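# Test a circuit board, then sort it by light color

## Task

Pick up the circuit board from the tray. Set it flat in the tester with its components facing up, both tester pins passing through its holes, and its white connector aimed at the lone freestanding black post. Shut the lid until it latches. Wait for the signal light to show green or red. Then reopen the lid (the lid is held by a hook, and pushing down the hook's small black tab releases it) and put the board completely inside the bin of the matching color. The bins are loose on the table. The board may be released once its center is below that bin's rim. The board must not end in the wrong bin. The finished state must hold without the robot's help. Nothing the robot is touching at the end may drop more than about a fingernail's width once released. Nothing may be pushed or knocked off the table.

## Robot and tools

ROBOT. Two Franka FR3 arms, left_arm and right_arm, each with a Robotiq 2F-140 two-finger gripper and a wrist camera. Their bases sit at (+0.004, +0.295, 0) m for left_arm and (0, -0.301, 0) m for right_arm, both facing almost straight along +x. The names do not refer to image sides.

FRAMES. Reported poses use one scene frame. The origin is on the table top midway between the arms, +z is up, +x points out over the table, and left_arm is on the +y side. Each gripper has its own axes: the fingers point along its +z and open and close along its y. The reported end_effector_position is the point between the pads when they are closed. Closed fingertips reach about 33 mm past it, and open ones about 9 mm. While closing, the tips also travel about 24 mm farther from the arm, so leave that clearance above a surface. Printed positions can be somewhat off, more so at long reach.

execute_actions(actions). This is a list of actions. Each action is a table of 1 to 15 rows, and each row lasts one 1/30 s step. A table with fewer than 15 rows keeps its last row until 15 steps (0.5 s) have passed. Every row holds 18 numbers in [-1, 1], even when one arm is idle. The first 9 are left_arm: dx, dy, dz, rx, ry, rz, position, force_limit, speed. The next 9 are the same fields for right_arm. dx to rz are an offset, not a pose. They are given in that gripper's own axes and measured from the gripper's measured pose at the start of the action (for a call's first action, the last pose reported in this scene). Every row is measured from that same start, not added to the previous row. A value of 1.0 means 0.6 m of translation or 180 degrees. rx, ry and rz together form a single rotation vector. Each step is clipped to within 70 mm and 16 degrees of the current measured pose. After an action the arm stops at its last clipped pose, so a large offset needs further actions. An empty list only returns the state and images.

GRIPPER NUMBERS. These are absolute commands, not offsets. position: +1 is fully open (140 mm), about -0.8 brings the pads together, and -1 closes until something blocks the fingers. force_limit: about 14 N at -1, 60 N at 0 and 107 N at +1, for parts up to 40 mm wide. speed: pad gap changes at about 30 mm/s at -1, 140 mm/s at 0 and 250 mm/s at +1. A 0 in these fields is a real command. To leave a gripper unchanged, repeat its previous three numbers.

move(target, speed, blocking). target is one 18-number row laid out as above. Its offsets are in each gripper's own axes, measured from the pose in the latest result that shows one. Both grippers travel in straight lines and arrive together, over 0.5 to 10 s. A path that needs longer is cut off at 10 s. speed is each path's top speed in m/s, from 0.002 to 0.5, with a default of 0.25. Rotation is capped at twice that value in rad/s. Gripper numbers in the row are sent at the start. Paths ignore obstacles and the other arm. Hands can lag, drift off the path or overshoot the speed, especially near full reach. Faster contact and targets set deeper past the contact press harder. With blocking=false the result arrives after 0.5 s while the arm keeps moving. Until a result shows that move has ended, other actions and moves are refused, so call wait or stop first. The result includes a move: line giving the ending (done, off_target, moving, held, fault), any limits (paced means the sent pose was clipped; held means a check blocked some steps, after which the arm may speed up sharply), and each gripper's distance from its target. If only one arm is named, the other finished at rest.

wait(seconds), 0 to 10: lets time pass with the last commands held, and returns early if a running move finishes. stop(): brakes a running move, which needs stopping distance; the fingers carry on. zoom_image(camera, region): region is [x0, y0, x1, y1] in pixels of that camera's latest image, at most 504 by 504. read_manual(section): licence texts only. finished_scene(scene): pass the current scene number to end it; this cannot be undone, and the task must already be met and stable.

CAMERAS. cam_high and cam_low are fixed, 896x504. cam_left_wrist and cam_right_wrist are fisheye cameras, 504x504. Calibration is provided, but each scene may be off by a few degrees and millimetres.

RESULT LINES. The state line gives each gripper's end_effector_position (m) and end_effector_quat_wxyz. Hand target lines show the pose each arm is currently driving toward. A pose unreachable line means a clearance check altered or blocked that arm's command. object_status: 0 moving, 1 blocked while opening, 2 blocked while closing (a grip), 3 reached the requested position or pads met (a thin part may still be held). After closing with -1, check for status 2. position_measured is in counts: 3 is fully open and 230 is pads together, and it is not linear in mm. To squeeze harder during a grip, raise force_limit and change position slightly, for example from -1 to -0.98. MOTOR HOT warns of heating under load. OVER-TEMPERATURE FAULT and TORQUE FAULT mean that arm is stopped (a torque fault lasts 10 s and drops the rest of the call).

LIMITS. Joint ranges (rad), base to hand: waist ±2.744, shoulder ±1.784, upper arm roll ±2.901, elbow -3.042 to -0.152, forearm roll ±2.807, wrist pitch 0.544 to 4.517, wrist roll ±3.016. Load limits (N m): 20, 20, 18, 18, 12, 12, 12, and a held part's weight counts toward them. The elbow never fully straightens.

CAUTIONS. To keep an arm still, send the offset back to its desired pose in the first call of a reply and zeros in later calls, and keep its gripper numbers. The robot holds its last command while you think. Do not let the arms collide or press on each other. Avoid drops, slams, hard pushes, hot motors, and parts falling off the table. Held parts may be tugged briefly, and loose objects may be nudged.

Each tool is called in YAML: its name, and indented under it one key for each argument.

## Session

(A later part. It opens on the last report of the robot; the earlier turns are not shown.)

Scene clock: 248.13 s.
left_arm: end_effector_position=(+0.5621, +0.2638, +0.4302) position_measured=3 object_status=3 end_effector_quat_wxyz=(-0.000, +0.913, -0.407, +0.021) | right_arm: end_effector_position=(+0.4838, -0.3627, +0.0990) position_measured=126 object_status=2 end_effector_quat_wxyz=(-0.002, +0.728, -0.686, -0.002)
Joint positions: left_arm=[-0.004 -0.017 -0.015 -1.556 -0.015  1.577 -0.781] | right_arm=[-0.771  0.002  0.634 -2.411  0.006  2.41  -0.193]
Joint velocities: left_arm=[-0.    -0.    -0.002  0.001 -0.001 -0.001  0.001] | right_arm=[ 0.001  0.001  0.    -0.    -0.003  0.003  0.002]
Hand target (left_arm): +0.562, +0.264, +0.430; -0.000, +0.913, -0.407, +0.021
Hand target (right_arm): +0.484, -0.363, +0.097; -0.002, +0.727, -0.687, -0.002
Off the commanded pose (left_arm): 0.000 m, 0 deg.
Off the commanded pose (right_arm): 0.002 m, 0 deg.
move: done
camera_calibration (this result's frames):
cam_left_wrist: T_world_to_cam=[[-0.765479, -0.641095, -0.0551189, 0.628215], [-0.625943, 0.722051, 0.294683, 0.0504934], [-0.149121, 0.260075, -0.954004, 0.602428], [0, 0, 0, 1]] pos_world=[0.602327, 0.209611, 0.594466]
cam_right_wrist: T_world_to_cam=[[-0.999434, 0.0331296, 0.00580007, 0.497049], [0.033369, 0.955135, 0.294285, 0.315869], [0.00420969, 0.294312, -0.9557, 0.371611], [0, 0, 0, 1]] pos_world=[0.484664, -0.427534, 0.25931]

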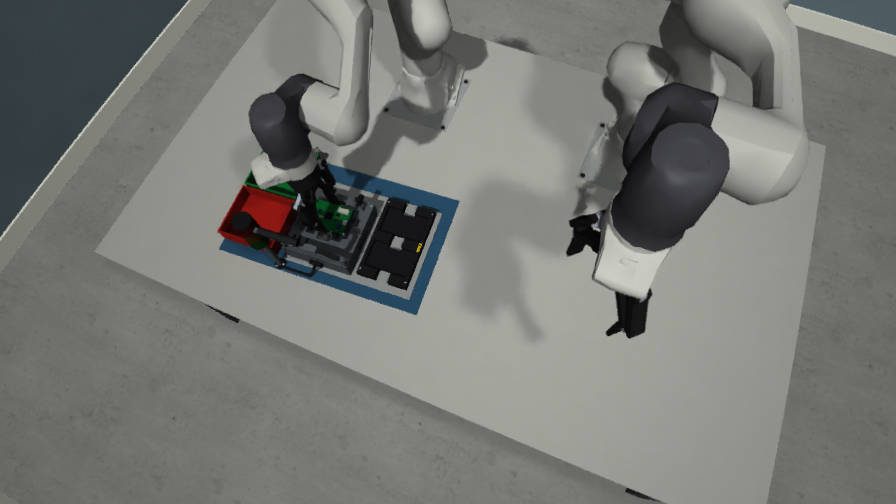

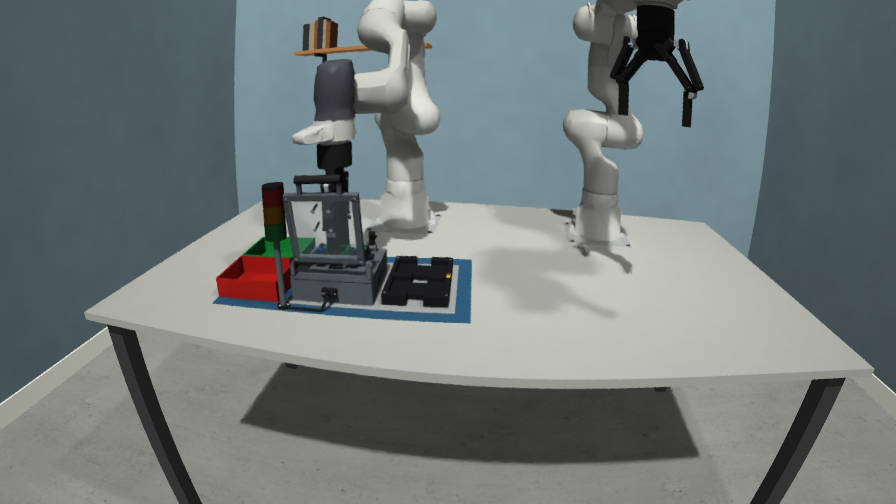

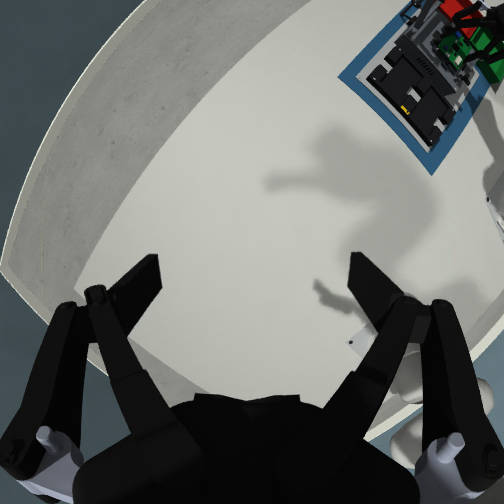

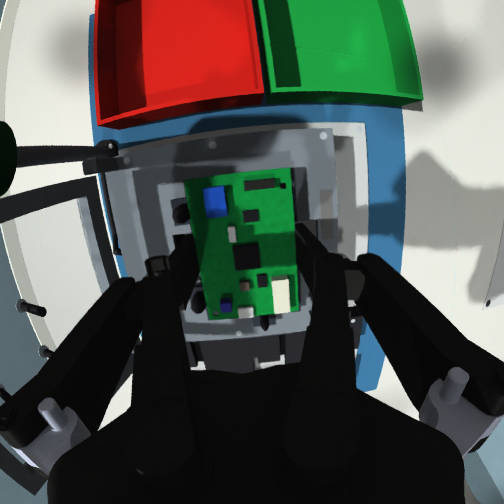

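move:
  target: [0,0,0,0,0,0,1,0,0, 0,0,0.009,0,0,0,-1,0,-0.6]
  speed: 0.005

zoom_image:
  camera: "cam_right_wrist"
  region: [160, 150, 340, 340]

Scene clock: 255.23 s.
left_arm: end_effector_position=(+0.5621, +0.2638, +0.4302) position_measured=3 object_status=3 end_effector_quat_wxyz=(-0.000, +0.913, -0.407, +0.021) | right_arm: end_effector_position=(+0.4841, -0.3628, +0.0975) position_measured=126 object_status=2 end_effector_quat_wxyz=(-0.001, +0.728, -0.685, -0.002)
Joint positions: left_arm=[-0.004 -0.017 -0.015 -1.556 -0.015  1.577 -0.781] | right_arm=[-0.77   0.006  0.634 -2.41  -0.001  2.414 -0.187]
Joint velocities: left_arm=[ 0.001  0.    -0.001  0.    -0.001 -0.    -0.001] | right_arm=[ 0.002  0.001  0.001 -0.    -0.001  0.     0.002]
Hand target (left_arm): +0.562, +0.264, +0.430; -0.000, +0.913, -0.407, +0.021
Hand target (right_arm): +0.484, -0.362, +0.094; -0.002, +0.728, -0.685, -0.002
Off the commanded pose (left_arm): 0.000 m, 0 deg.
Off the commanded pose (right_arm): 0.004 m, 0 deg.
move: off_target (right_arm)
camera_calibration (this result's frames):
cam_left_wrist: T_world_to_cam=[[-0.765479, -0.641095, -0.0551188, 0.628215], [-0.625943, 0.722051, 0.294683, 0.0504933], [-0.149121, 0.260075, -0.954004, 0.602428], [0, 0, 0, 1]] pos_world=[0.602327, 0.209611, 0.594466]
cam_right_wrist: T_world_to_cam=[[-0.999453, 0.0324631, 0.00631425, 0.497024], [0.0328907, 0.955771, 0.292268, 0.317063], [0.00345295, 0.292316, -0.956315, 0.369854], [0, 0, 0, 1]] pos_world=[0.485046, -0.427288, 0.257891]

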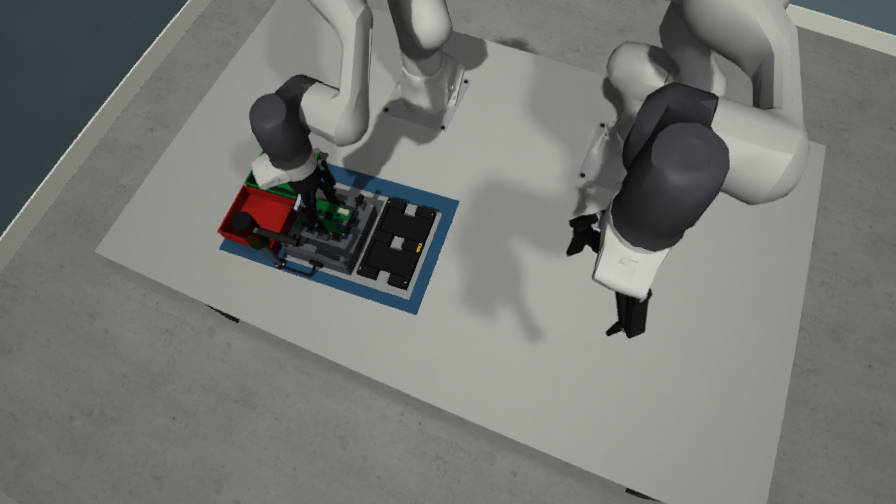

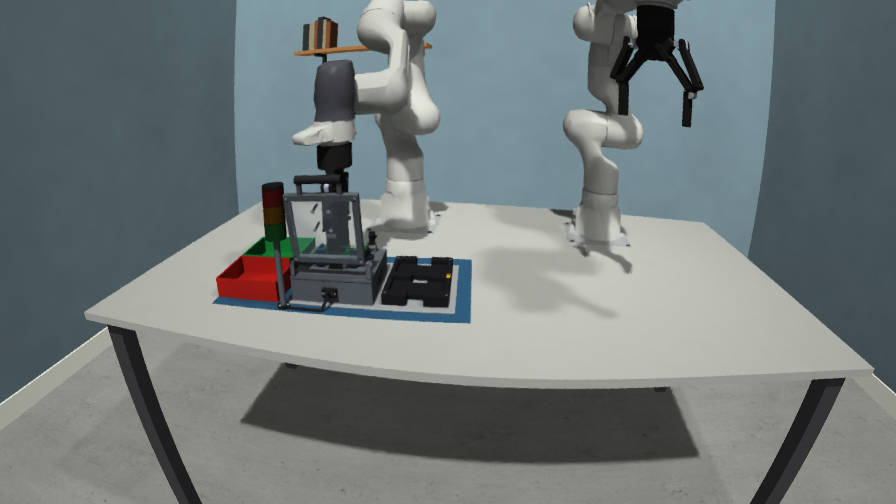

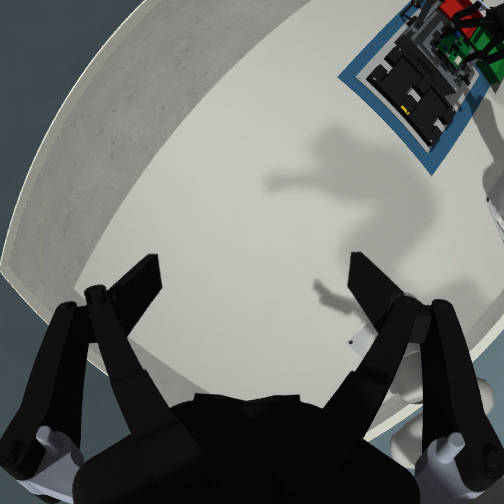

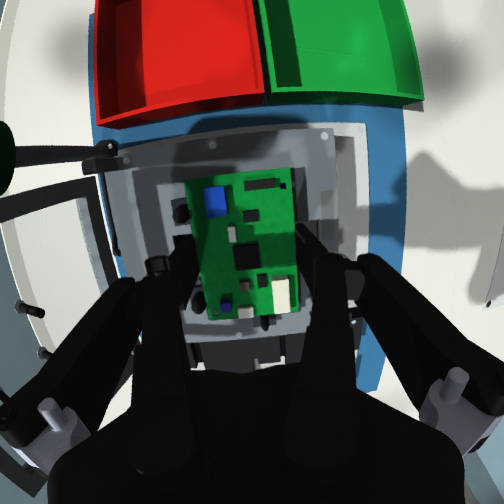

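Region (160, 150, 340, 340) of cam_right_wrist's 504x504 image, scaled by 2.653, with more detail than that image has; it fills the left 477 columns of this view, and the rest is white.

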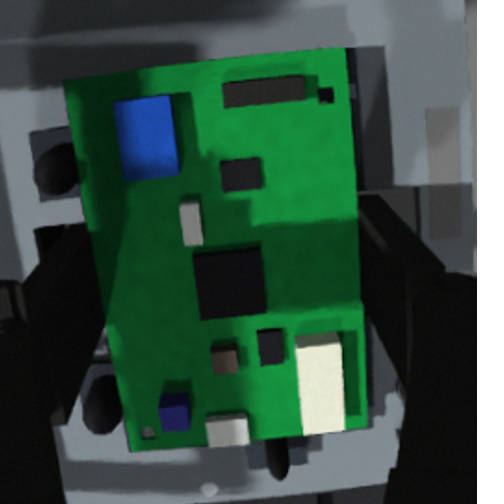

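zoom_image:
  camera: "cam_right_wrist"
  region: [260, 165, 310, 205]

zoom_image:
  camera: "cam_right_wrist"
  region: [190, 290, 250, 335]

zoom_image:
  camera: "cam_low"
  region: [290, 220, 400, 290]

Region (260, 165, 310, 205) of cam_right_wrist's 504x504 image, scaled by 10.080, with more detail than that image has; it fills the top 403 rows of this view, and the rest is white.

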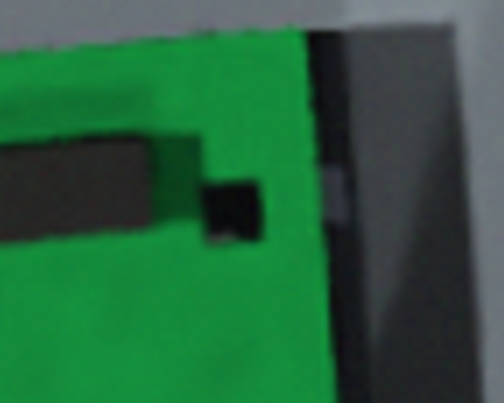

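Region (190, 290, 250, 335) of cam_right_wrist's 504x504 image, scaled by 8.400, with more detail than that image has; it fills the top 378 rows of this view, and the rest is white.

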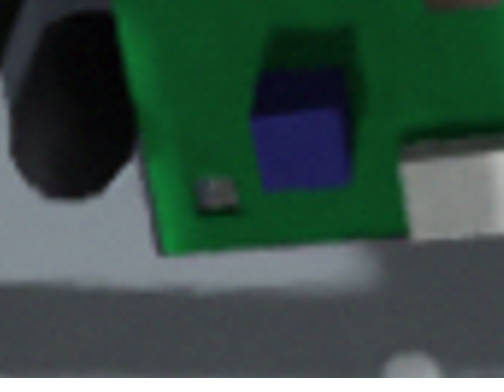

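Region (290, 220, 400, 290) of cam_low's 896x504 image, scaled by 4.582, with more detail than that image has; it fills the top 321 rows of this view, and the rest is white.

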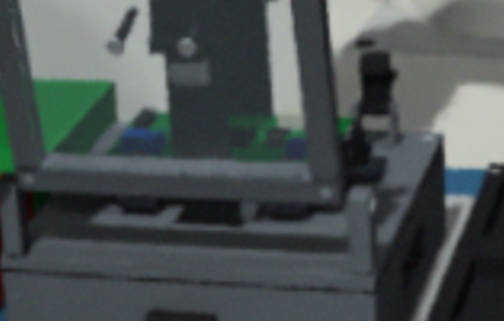

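zoom_image:
  camera: "cam_right_wrist"
  region: [110, 110, 380, 380]

Region (110, 110, 380, 380) of cam_right_wrist's 504x504 image, scaled by 1.867, with more detail than that image has.

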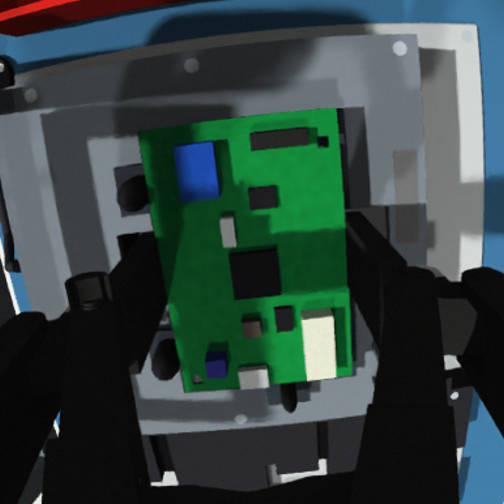

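execute_actions:
  actions:
    - [[0,0,0,0,0,0,1,0,0, 0,0,0,0,0,0,-1,0,-0.6]]
    - [[0,0,0,0,0,0,1,0,0, 0,0,0,0,0,0,0.25,-1,-0.6]]
    - [[0,0,0,0,0,0,1,0,0, 0,0,0,0,0,0,0.25,-1,-0.6]]

zoom_image:
  camera: "cam_right_wrist"
  region: [160, 150, 340, 340]

Scene clock: 286.03 s.
left_arm: end_effector_position=(+0.5621, +0.2638, +0.4302) position_measured=3 object_status=3 end_effector_quat_wxyz=(-0.000, +0.913, -0.407, +0.021) | right_arm: end_effector_position=(+0.4840, -0.3628, +0.0986) position_measured=98 object_status=3 end_effector_quat_wxyz=(+0.000, +0.728, -0.685, -0.001)
Joint positions: left_arm=[-0.004 -0.017 -0.015 -1.556 -0.015  1.577 -0.781] | right_arm=[-0.769  0.003  0.634 -2.41  -0.002  2.411 -0.187]
Joint velocities: left_arm=[ 0.001 -0.    -0.001  0.002 -0.002 -0.     0.   ] | right_arm=[ 0.     0.    -0.001 -0.001  0.    -0.     0.001]
Hand target (left_arm): +0.562, +0.264, +0.430; -0.000, +0.913, -0.407, +0.021
Hand target (right_arm): +0.484, -0.363, +0.099; +0.000, +0.728, -0.685, -0.001
Off the commanded pose (left_arm): 0.000 m, 0 deg.
Off the commanded pose (right_arm): 0.000 m, 0 deg.
camera_calibration (this result's frames):
cam_left_wrist: T_world_to_cam=[[-0.765479, -0.641095, -0.0551187, 0.628215], [-0.625943, 0.722051, 0.294683, 0.0504934], [-0.149121, 0.260075, -0.954004, 0.602429], [0, 0, 0, 1]] pos_world=[0.602327, 0.20961, 0.594466]
cam_right_wrist: T_world_to_cam=[[-0.999469, 0.0319985, 0.0061709, 0.496835], [0.0324114, 0.956374, 0.290341, 0.31735], [0.00338877, 0.290386, -0.956903, 0.370361], [0, 0, 0, 1]] pos_world=[0.48503, -0.426951, 0.259194]

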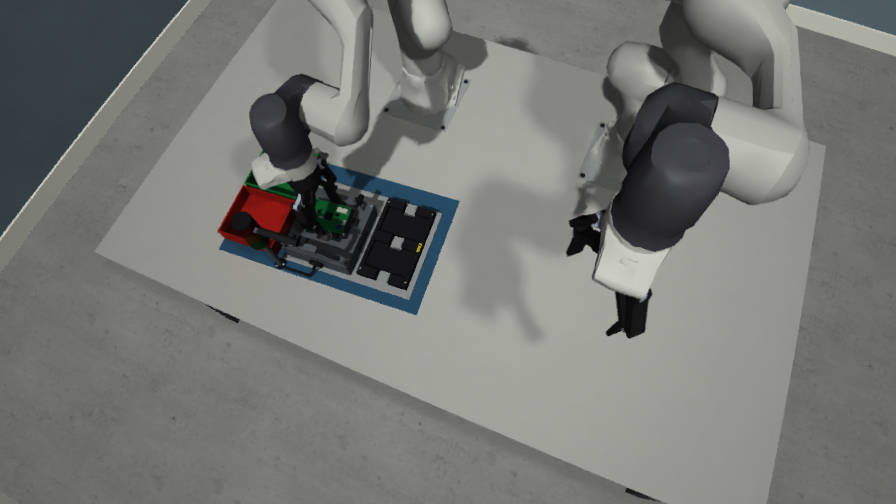

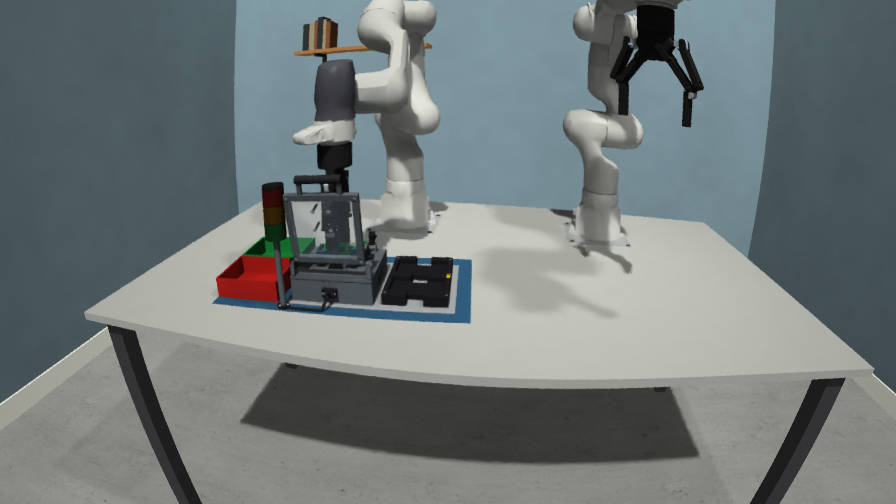

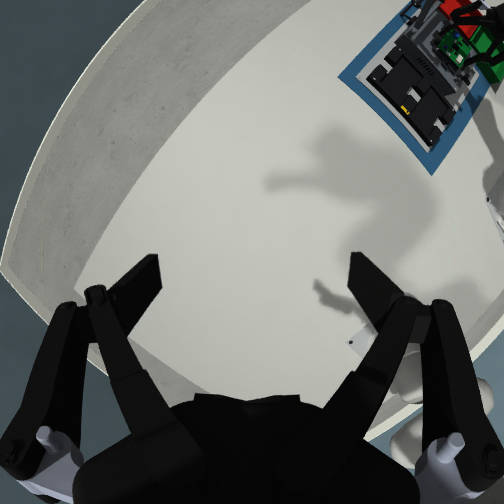

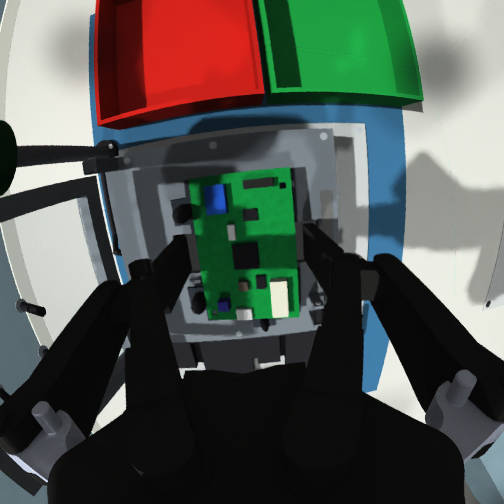

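Region (160, 150, 340, 340) of cam_right_wrist's 504x504 image, scaled by 2.653, with more detail than that image has; it fills the left 477 columns of this view, and the rest is white.

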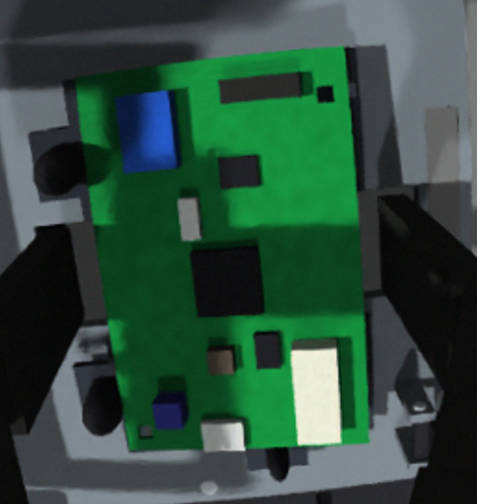

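move:
  target: [0,0,0,0,0,0,1,0,0, 0,0,-0.105,0,0,0,0.25,-1,-0.6]
  speed: 0.08

zoom_image:
  camera: "cam_right_wrist"
  region: [160, 140, 340, 320]

zoom_image:
  camera: "cam_high"
  region: [270, 170, 400, 280]

Scene clock: 294.93 s.
left_arm: end_effector_position=(+0.5621, +0.2638, +0.4302) position_measured=3 object_status=3 end_effector_quat_wxyz=(-0.000, +0.913, -0.407, +0.021) | right_arm: end_effector_position=(+0.4852, -0.3645, +0.1612) position_measured=98 object_status=3 end_effector_quat_wxyz=(-0.000, +0.725, -0.689, +0.001)
Joint positions: left_arm=[-0.004 -0.017 -0.015 -1.556 -0.015  1.577 -0.781] | right_arm=[-0.768 -0.126  0.623 -2.349  0.094  2.246 -0.251]
Joint velocities: left_arm=[-0.     0.001  0.001 -0.001 -0.001  0.001  0.   ] | right_arm=[-0.     0.001 -0.    -0.001  0.001 -0.01  -0.013]
Hand target (left_arm): +0.562, +0.264, +0.430; -0.000, +0.913, -0.407, +0.021
Hand target (right_arm): +0.484, -0.364, +0.162; +0.000, +0.727, -0.686, -0.001
Off the commanded pose (left_arm): 0.000 m, 0 deg.
Off the commanded pose (right_arm): 0.002 m, 1 deg.
move: done
camera_calibration (this result's frames):
cam_left_wrist: T_world_to_cam=[[-0.765479, -0.641095, -0.0551189, 0.628215], [-0.625943, 0.722051, 0.294683, 0.0504935], [-0.149121, 0.260075, -0.954004, 0.602428], [0, 0, 0, 1]] pos_world=[0.602327, 0.20961, 0.594466]
cam_right_wrist: T_world_to_cam=[[-0.999142, 0.0413231, 0.00264582, 0.501444], [0.0403268, 0.95657, 0.288699, 0.297322], [0.00939902, 0.288558, -0.957416, 0.427227], [0, 0, 0, 1]] pos_world=[0.485008, -0.42841, 0.32187]

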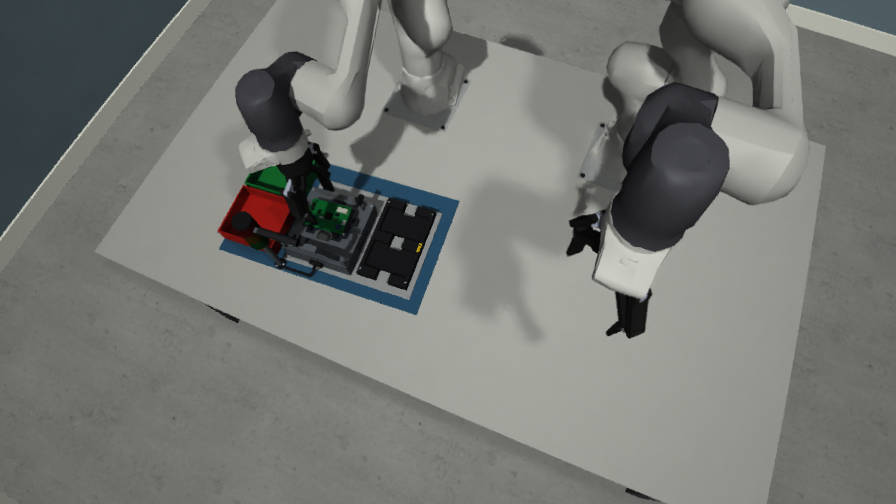

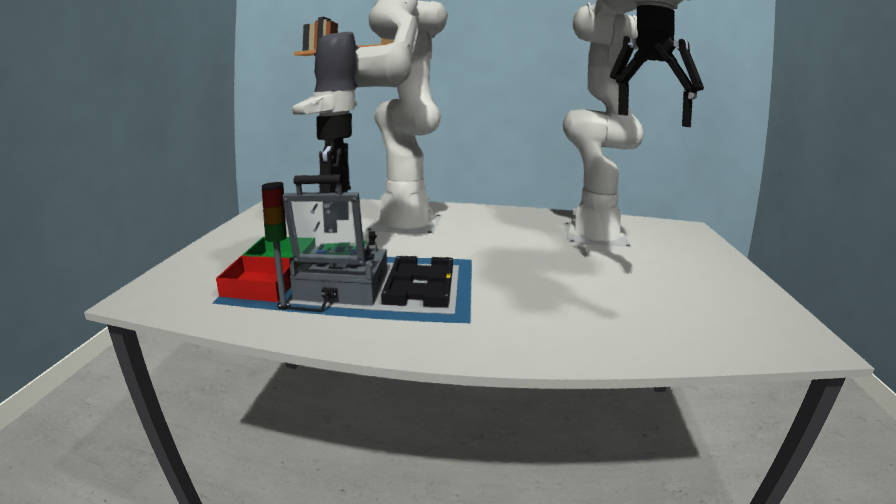

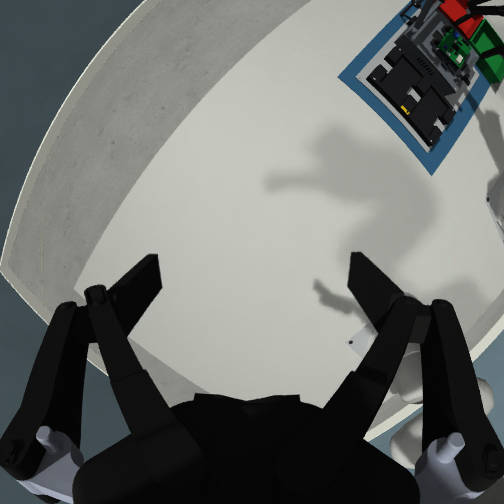

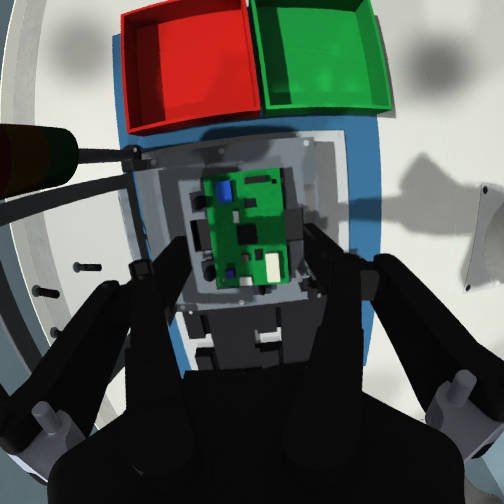

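Region (160, 140, 340, 320) of cam_right_wrist's 504x504 image, scaled by 2.800, with more detail than that image has.

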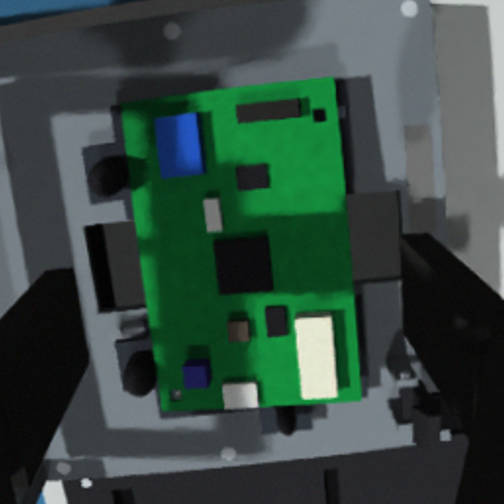

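Region (270, 170, 400, 280) of cam_high's 896x504 image, scaled by 3.877, with more detail than that image has; it fills the top 426 rows of this view, and the rest is white.

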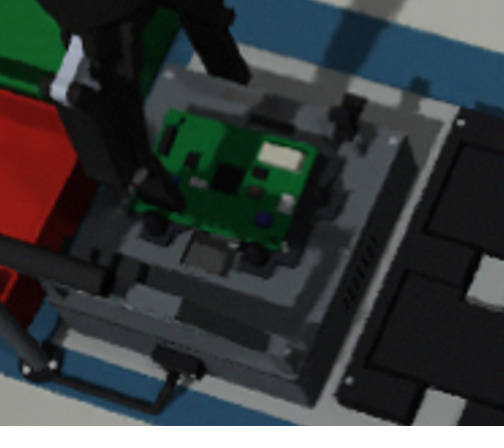

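zoom_image:
  camera: "cam_low"
  region: [295, 225, 385, 275]

zoom_image:
  camera: "cam_right_wrist"
  region: [255, 160, 305, 200]

Region (295, 225, 385, 275) of cam_low's 896x504 image, scaled by 5.600, with more detail than that image has.

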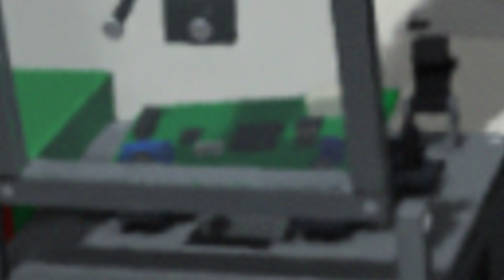

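Region (255, 160, 305, 200) of cam_right_wrist's 504x504 image, scaled by 10.080, with more detail than that image has; it fills the top 403 rows of this view, and the rest is white.

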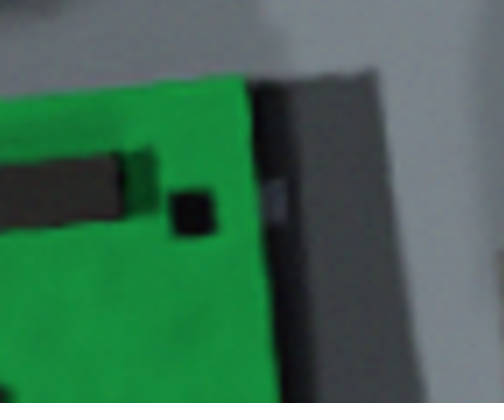

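zoom_image:
  camera: "cam_right_wrist"
  region: [200, 260, 250, 300]

zoom_image:
  camera: "cam_high"
  region: [300, 190, 360, 245]

Region (200, 260, 250, 300) of cam_right_wrist's 504x504 image, scaled by 10.080, with more detail than that image has; it fills the top 403 rows of this view, and the rest is white.

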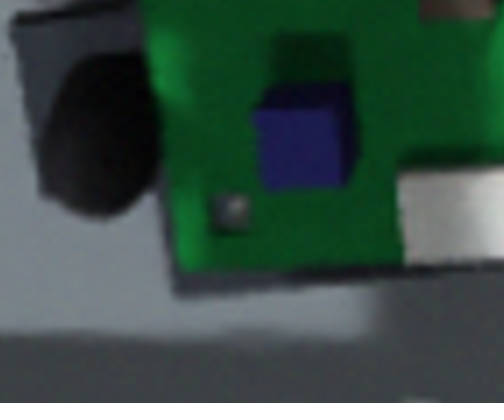

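Region (300, 190, 360, 245) of cam_high's 896x504 image, scaled by 8.400, with more detail than that image has; it fills the top 462 rows of this view, and the rest is white.

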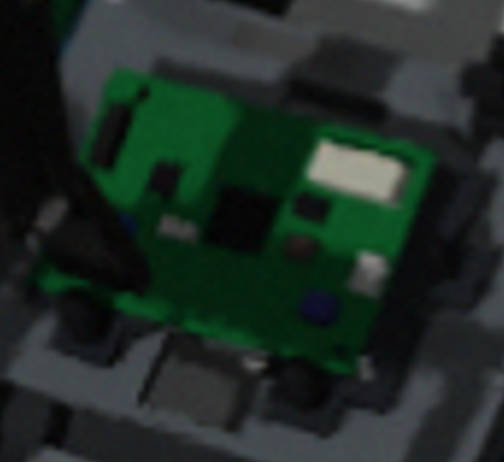

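move:
  target: [0,0,0,0,0,0,1,0,0, -0.004,0,0.100,0,0,0,0.25,-1,-0.6]
  speed: 0.05

zoom_image:
  camera: "cam_right_wrist"
  region: [160, 150, 340, 340]

zoom_image:
  camera: "cam_right_wrist"
  region: [260, 165, 310, 205]

Scene clock: 416.57 s.
left_arm: end_effector_position=(+0.5621, +0.2638, +0.4302) position_measured=3 object_status=3 end_effector_quat_wxyz=(-0.000, +0.913, -0.407, +0.021) | right_arm: end_effector_position=(+0.4839, -0.3618, +0.1016) position_measured=98 object_status=3 end_effector_quat_wxyz=(+0.000, +0.728, -0.685, -0.001)
Joint positions: left_arm=[-0.004 -0.017 -0.015 -1.556 -0.015  1.577 -0.781] | right_arm=[-0.768 -0.004  0.635 -2.408  0.004  2.403 -0.188]
Joint velocities: left_arm=[ 0.     0.001 -0.001 -0.001  0.     0.001  0.002] | right_arm=[ 0.     0.     0.001  0.    -0.005  0.012  0.02 ]
Hand target (left_arm): +0.562, +0.264, +0.430; -0.000, +0.913, -0.407, +0.021
Hand target (right_arm): +0.485, -0.361, +0.101; -0.000, +0.726, -0.688, +0.001
Off the commanded pose (left_arm): 0.000 m, 0 deg.
Off the commanded pose (right_arm): 0.001 m, 1 deg.
move: done
camera_calibration (this result's frames):
cam_left_wrist: T_world_to_cam=[[-0.76548, -0.641095, -0.0551185, 0.628215], [-0.625942, 0.722051, 0.294683, 0.0504931], [-0.149121, 0.260075, -0.954004, 0.602428], [0, 0, 0, 1]] pos_world=[0.602327, 0.20961, 0.594466]
cam_right_wrist: T_world_to_cam=[[-0.999442, 0.0327509, 0.00656277, 0.496921], [0.0332466, 0.956474, 0.289916, 0.315271], [0.00321789, 0.289973, -0.957029, 0.372877], [0, 0, 0, 1]] pos_world=[0.484962, -0.425947, 0.262191]

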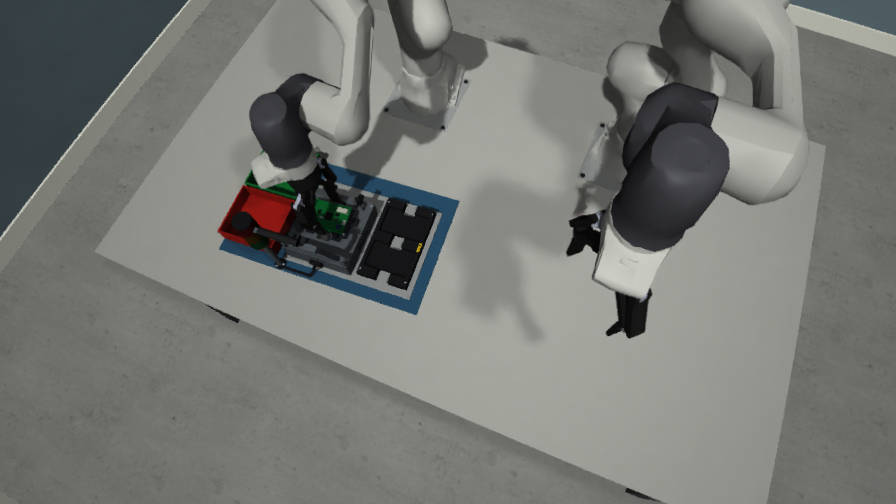

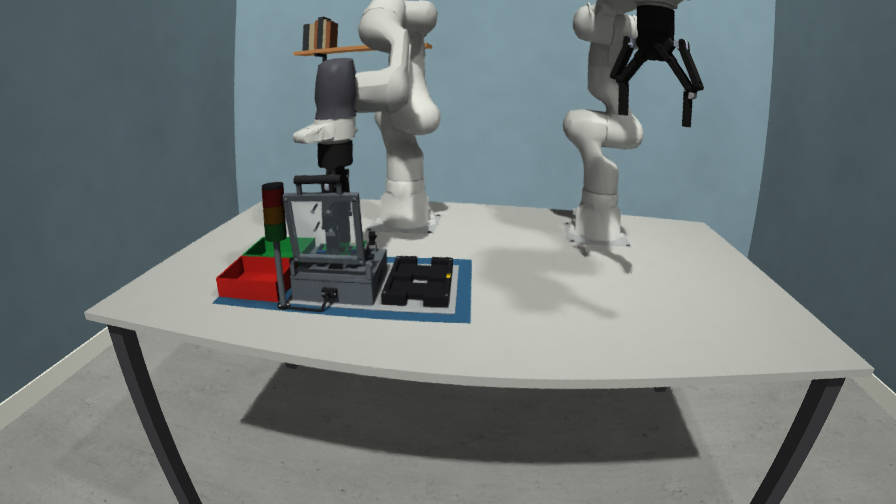

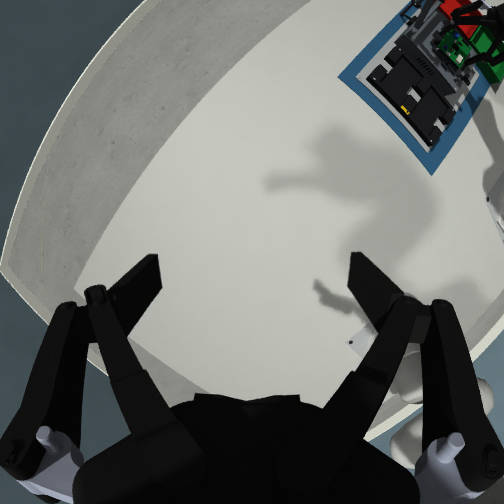

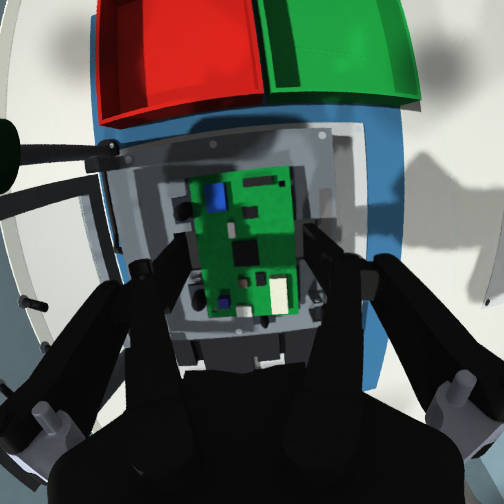

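Region (160, 150, 340, 340) of cam_right_wrist's 504x504 image, scaled by 2.653, with more detail than that image has; it fills the left 477 columns of this view, and the rest is white.

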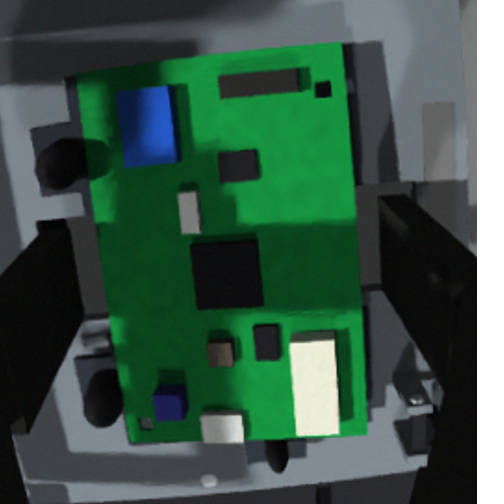

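Region (260, 165, 310, 205) of cam_right_wrist's 504x504 image, scaled by 10.080, with more detail than that image has; it fills the top 403 rows of this view, and the rest is white.

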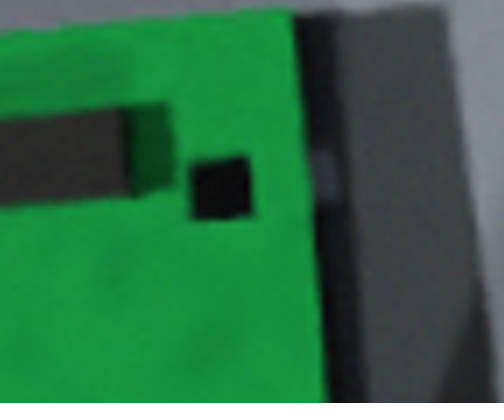

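execute_actions:
  actions: []

Scene clock: 441.33 s.
left_arm: end_effector_position=(+0.5621, +0.2638, +0.4302) position_measured=3 object_status=3 end_effector_quat_wxyz=(-0.000, +0.913, -0.407, +0.021) | right_arm: end_effector_position=(+0.4846, -0.3619, +0.1017) position_measured=98 object_status=3 end_effector_quat_wxyz=(+0.000, +0.726, -0.687, -0.000)
Joint positions: left_arm=[-0.004 -0.017 -0.015 -1.556 -0.015  1.577 -0.781] | right_arm=[-0.768 -0.004  0.635 -2.408  0.004  2.405 -0.182]
Joint velocities: left_arm=[ 0.    -0.001 -0.     0.     0.002  0.001  0.   ] | right_arm=[-0.    -0.     0.001  0.002  0.001 -0.    -0.002]
Hand target (left_arm): +0.562, +0.264, +0.430; -0.000, +0.913, -0.407, +0.021
Hand target (right_arm): +0.485, -0.361, +0.101; -0.000, +0.726, -0.688, +0.001
Off the commanded pose (left_arm): 0.000 m, 0 deg.
Off the commanded pose (right_arm): 0.001 m, 0 deg.
camera_calibration (this result's frames):
cam_left_wrist: T_world_to_cam=[[-0.765479, -0.641095, -0.0551185, 0.628215], [-0.625942, 0.722051, 0.294683, 0.0504932], [-0.149121, 0.260075, -0.954004, 0.602429], [0, 0, 0, 1]] pos_world=[0.602327, 0.20961, 0.594466]
cam_right_wrist: T_world_to_cam=[[-0.999256, 0.0382802, 0.00469778, 0.499638], [0.038001, 0.956449, 0.289415, 0.313023], [0.00658568, 0.289378, -0.957192, 0.37115], [0, 0, 0, 1]] pos_world=[0.484927, -0.42592, 0.262321]

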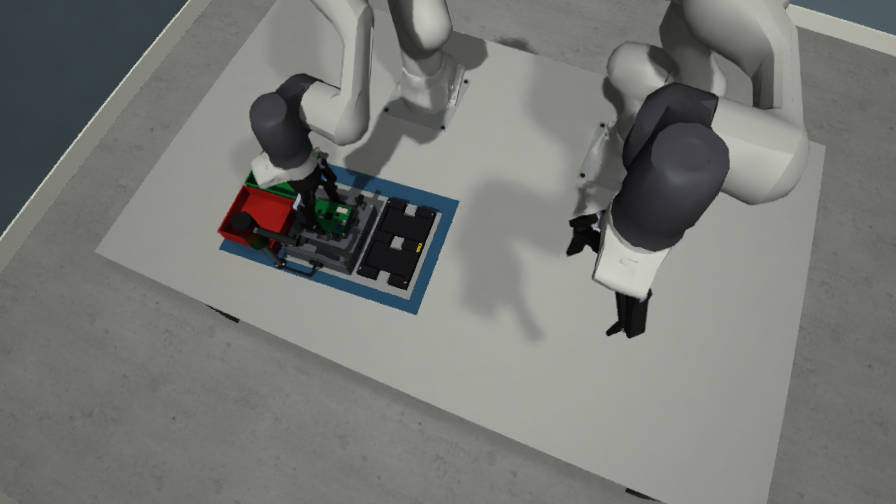

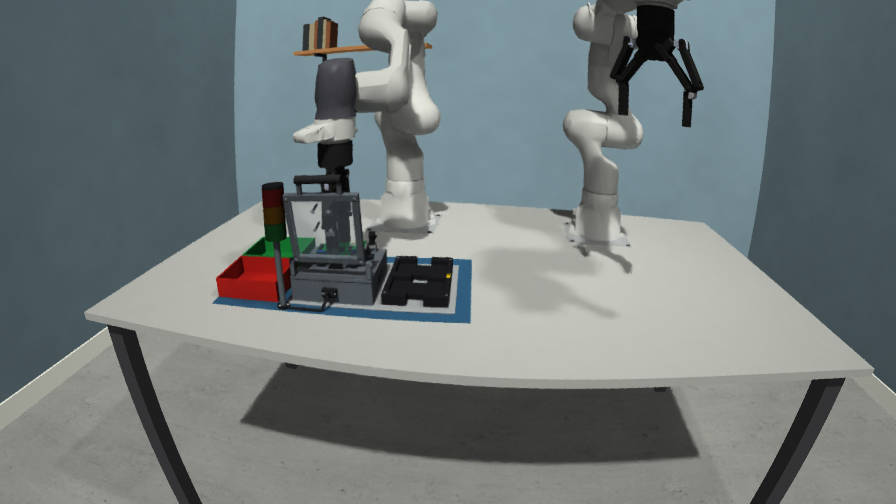

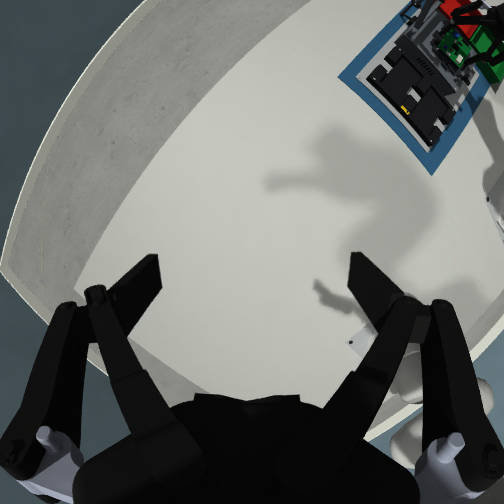

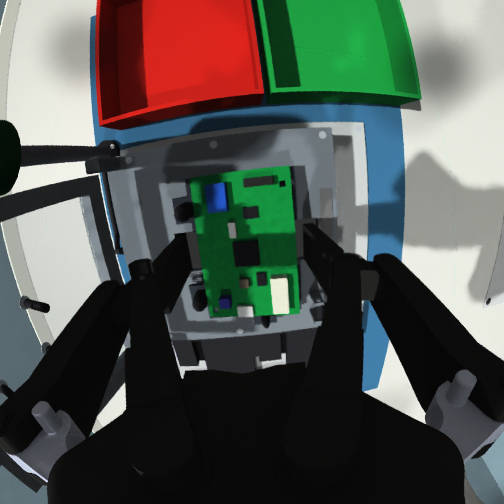

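zoom_image:
  camera: "cam_right_wrist"
  region: [160, 140, 350, 330]

Region (160, 140, 350, 330) of cam_right_wrist's 504x504 image, scaled by 2.653, with more detail than that image has.

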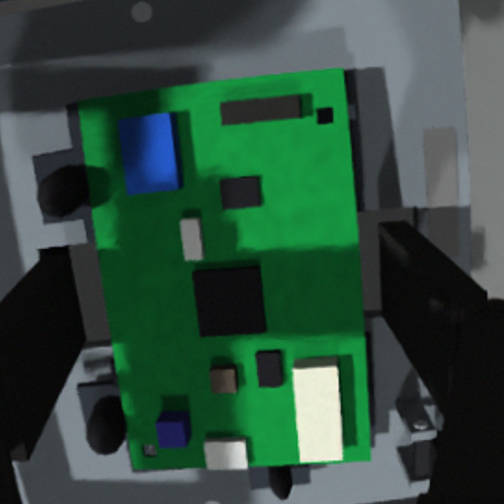

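execute_actions:
  actions:
    - [[0,0,0,0,0,0,1,0,0, 0,0,0.0115,0,0,0,0.25,-1,-0.6]]
    - [[0,0,0,0,0,0,1,0,0, 0,0,0,0,0,0,-1,-0.5,-0.6]]
    - [[0,0,0,0,0,0,1,0,0, 0,0,0,0,0,0,-1,-0.5,-0.6]]

Scene clock: 452.63 s.
left_arm: end_effector_position=(+0.5621, +0.2638, +0.4302) position_measured=3 object_status=3 end_effector_quat_wxyz=(-0.000, +0.913, -0.407, +0.021) | right_arm: end_effector_position=(+0.4841, -0.3616, +0.0956) position_measured=125 object_status=2 end_effector_quat_wxyz=(+0.000, +0.728, -0.686, -0.001)
Joint positions: left_arm=[-0.004 -0.017 -0.015 -1.556 -0.015  1.577 -0.781] | right_arm=[-0.767  0.011  0.635 -2.412 -0.009  2.418 -0.177]
Joint velocities: left_arm=[-0.     0.001  0.001  0.    -0.     0.001 -0.   ] | right_arm=[-0.     0.    -0.     0.001  0.001  0.001 -0.   ]
Hand target (left_arm): +0.562, +0.264, +0.430; -0.000, +0.913, -0.407, +0.021
Hand target (right_arm): +0.484, -0.362, +0.096; +0.000, +0.728, -0.686, -0.001
Off the commanded pose (left_arm): 0.000 m, 0 deg.
Off the commanded pose (right_arm): 0.000 m, 0 deg.
camera_calibration (this result's frames):
cam_left_wrist: T_world_to_cam=[[-0.765479, -0.641095, -0.0551183, 0.628215], [-0.625943, 0.722051, 0.294683, 0.0504932], [-0.149122, 0.260075, -0.954004, 0.602429], [0, 0, 0, 1]] pos_world=[0.602327, 0.209611, 0.594466]
cam_right_wrist: T_world_to_cam=[[-0.999402, 0.0339125, 0.00676226, 0.49746], [0.0344158, 0.956404, 0.290013, 0.316173], [0.00336764, 0.290073, -0.956999, 0.367009], [0, 0, 0, 1]] pos_world=[0.485045, -0.425719, 0.256169]

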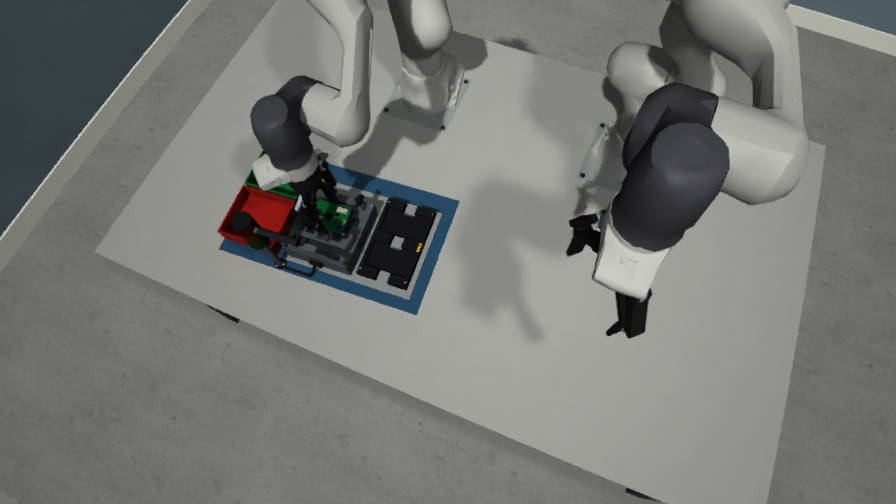

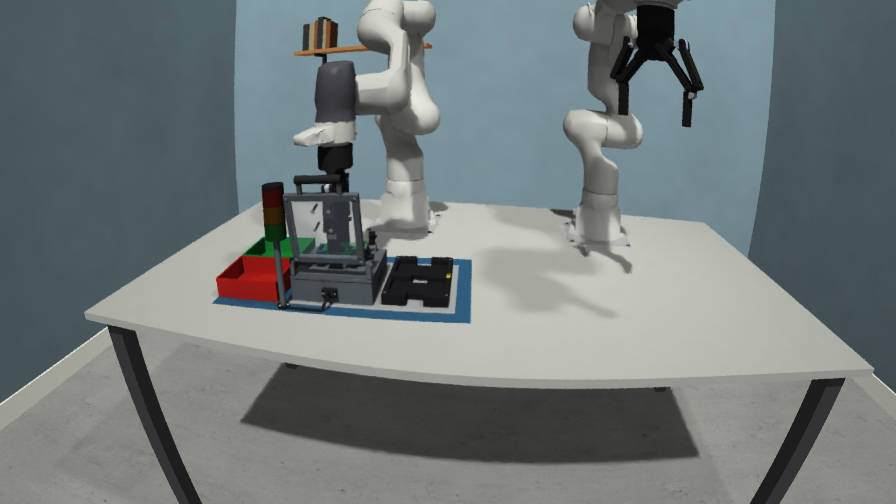

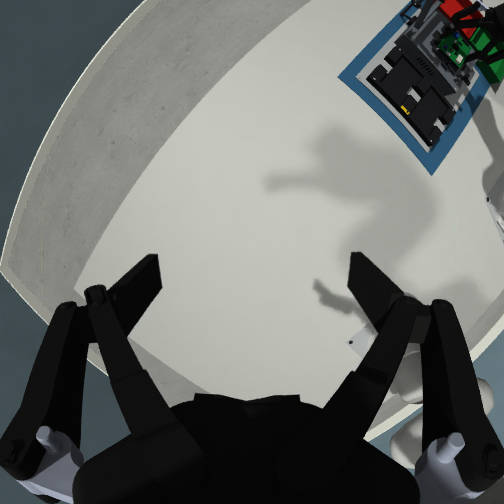

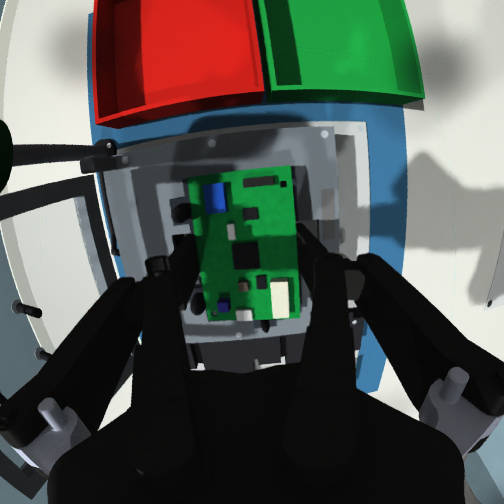

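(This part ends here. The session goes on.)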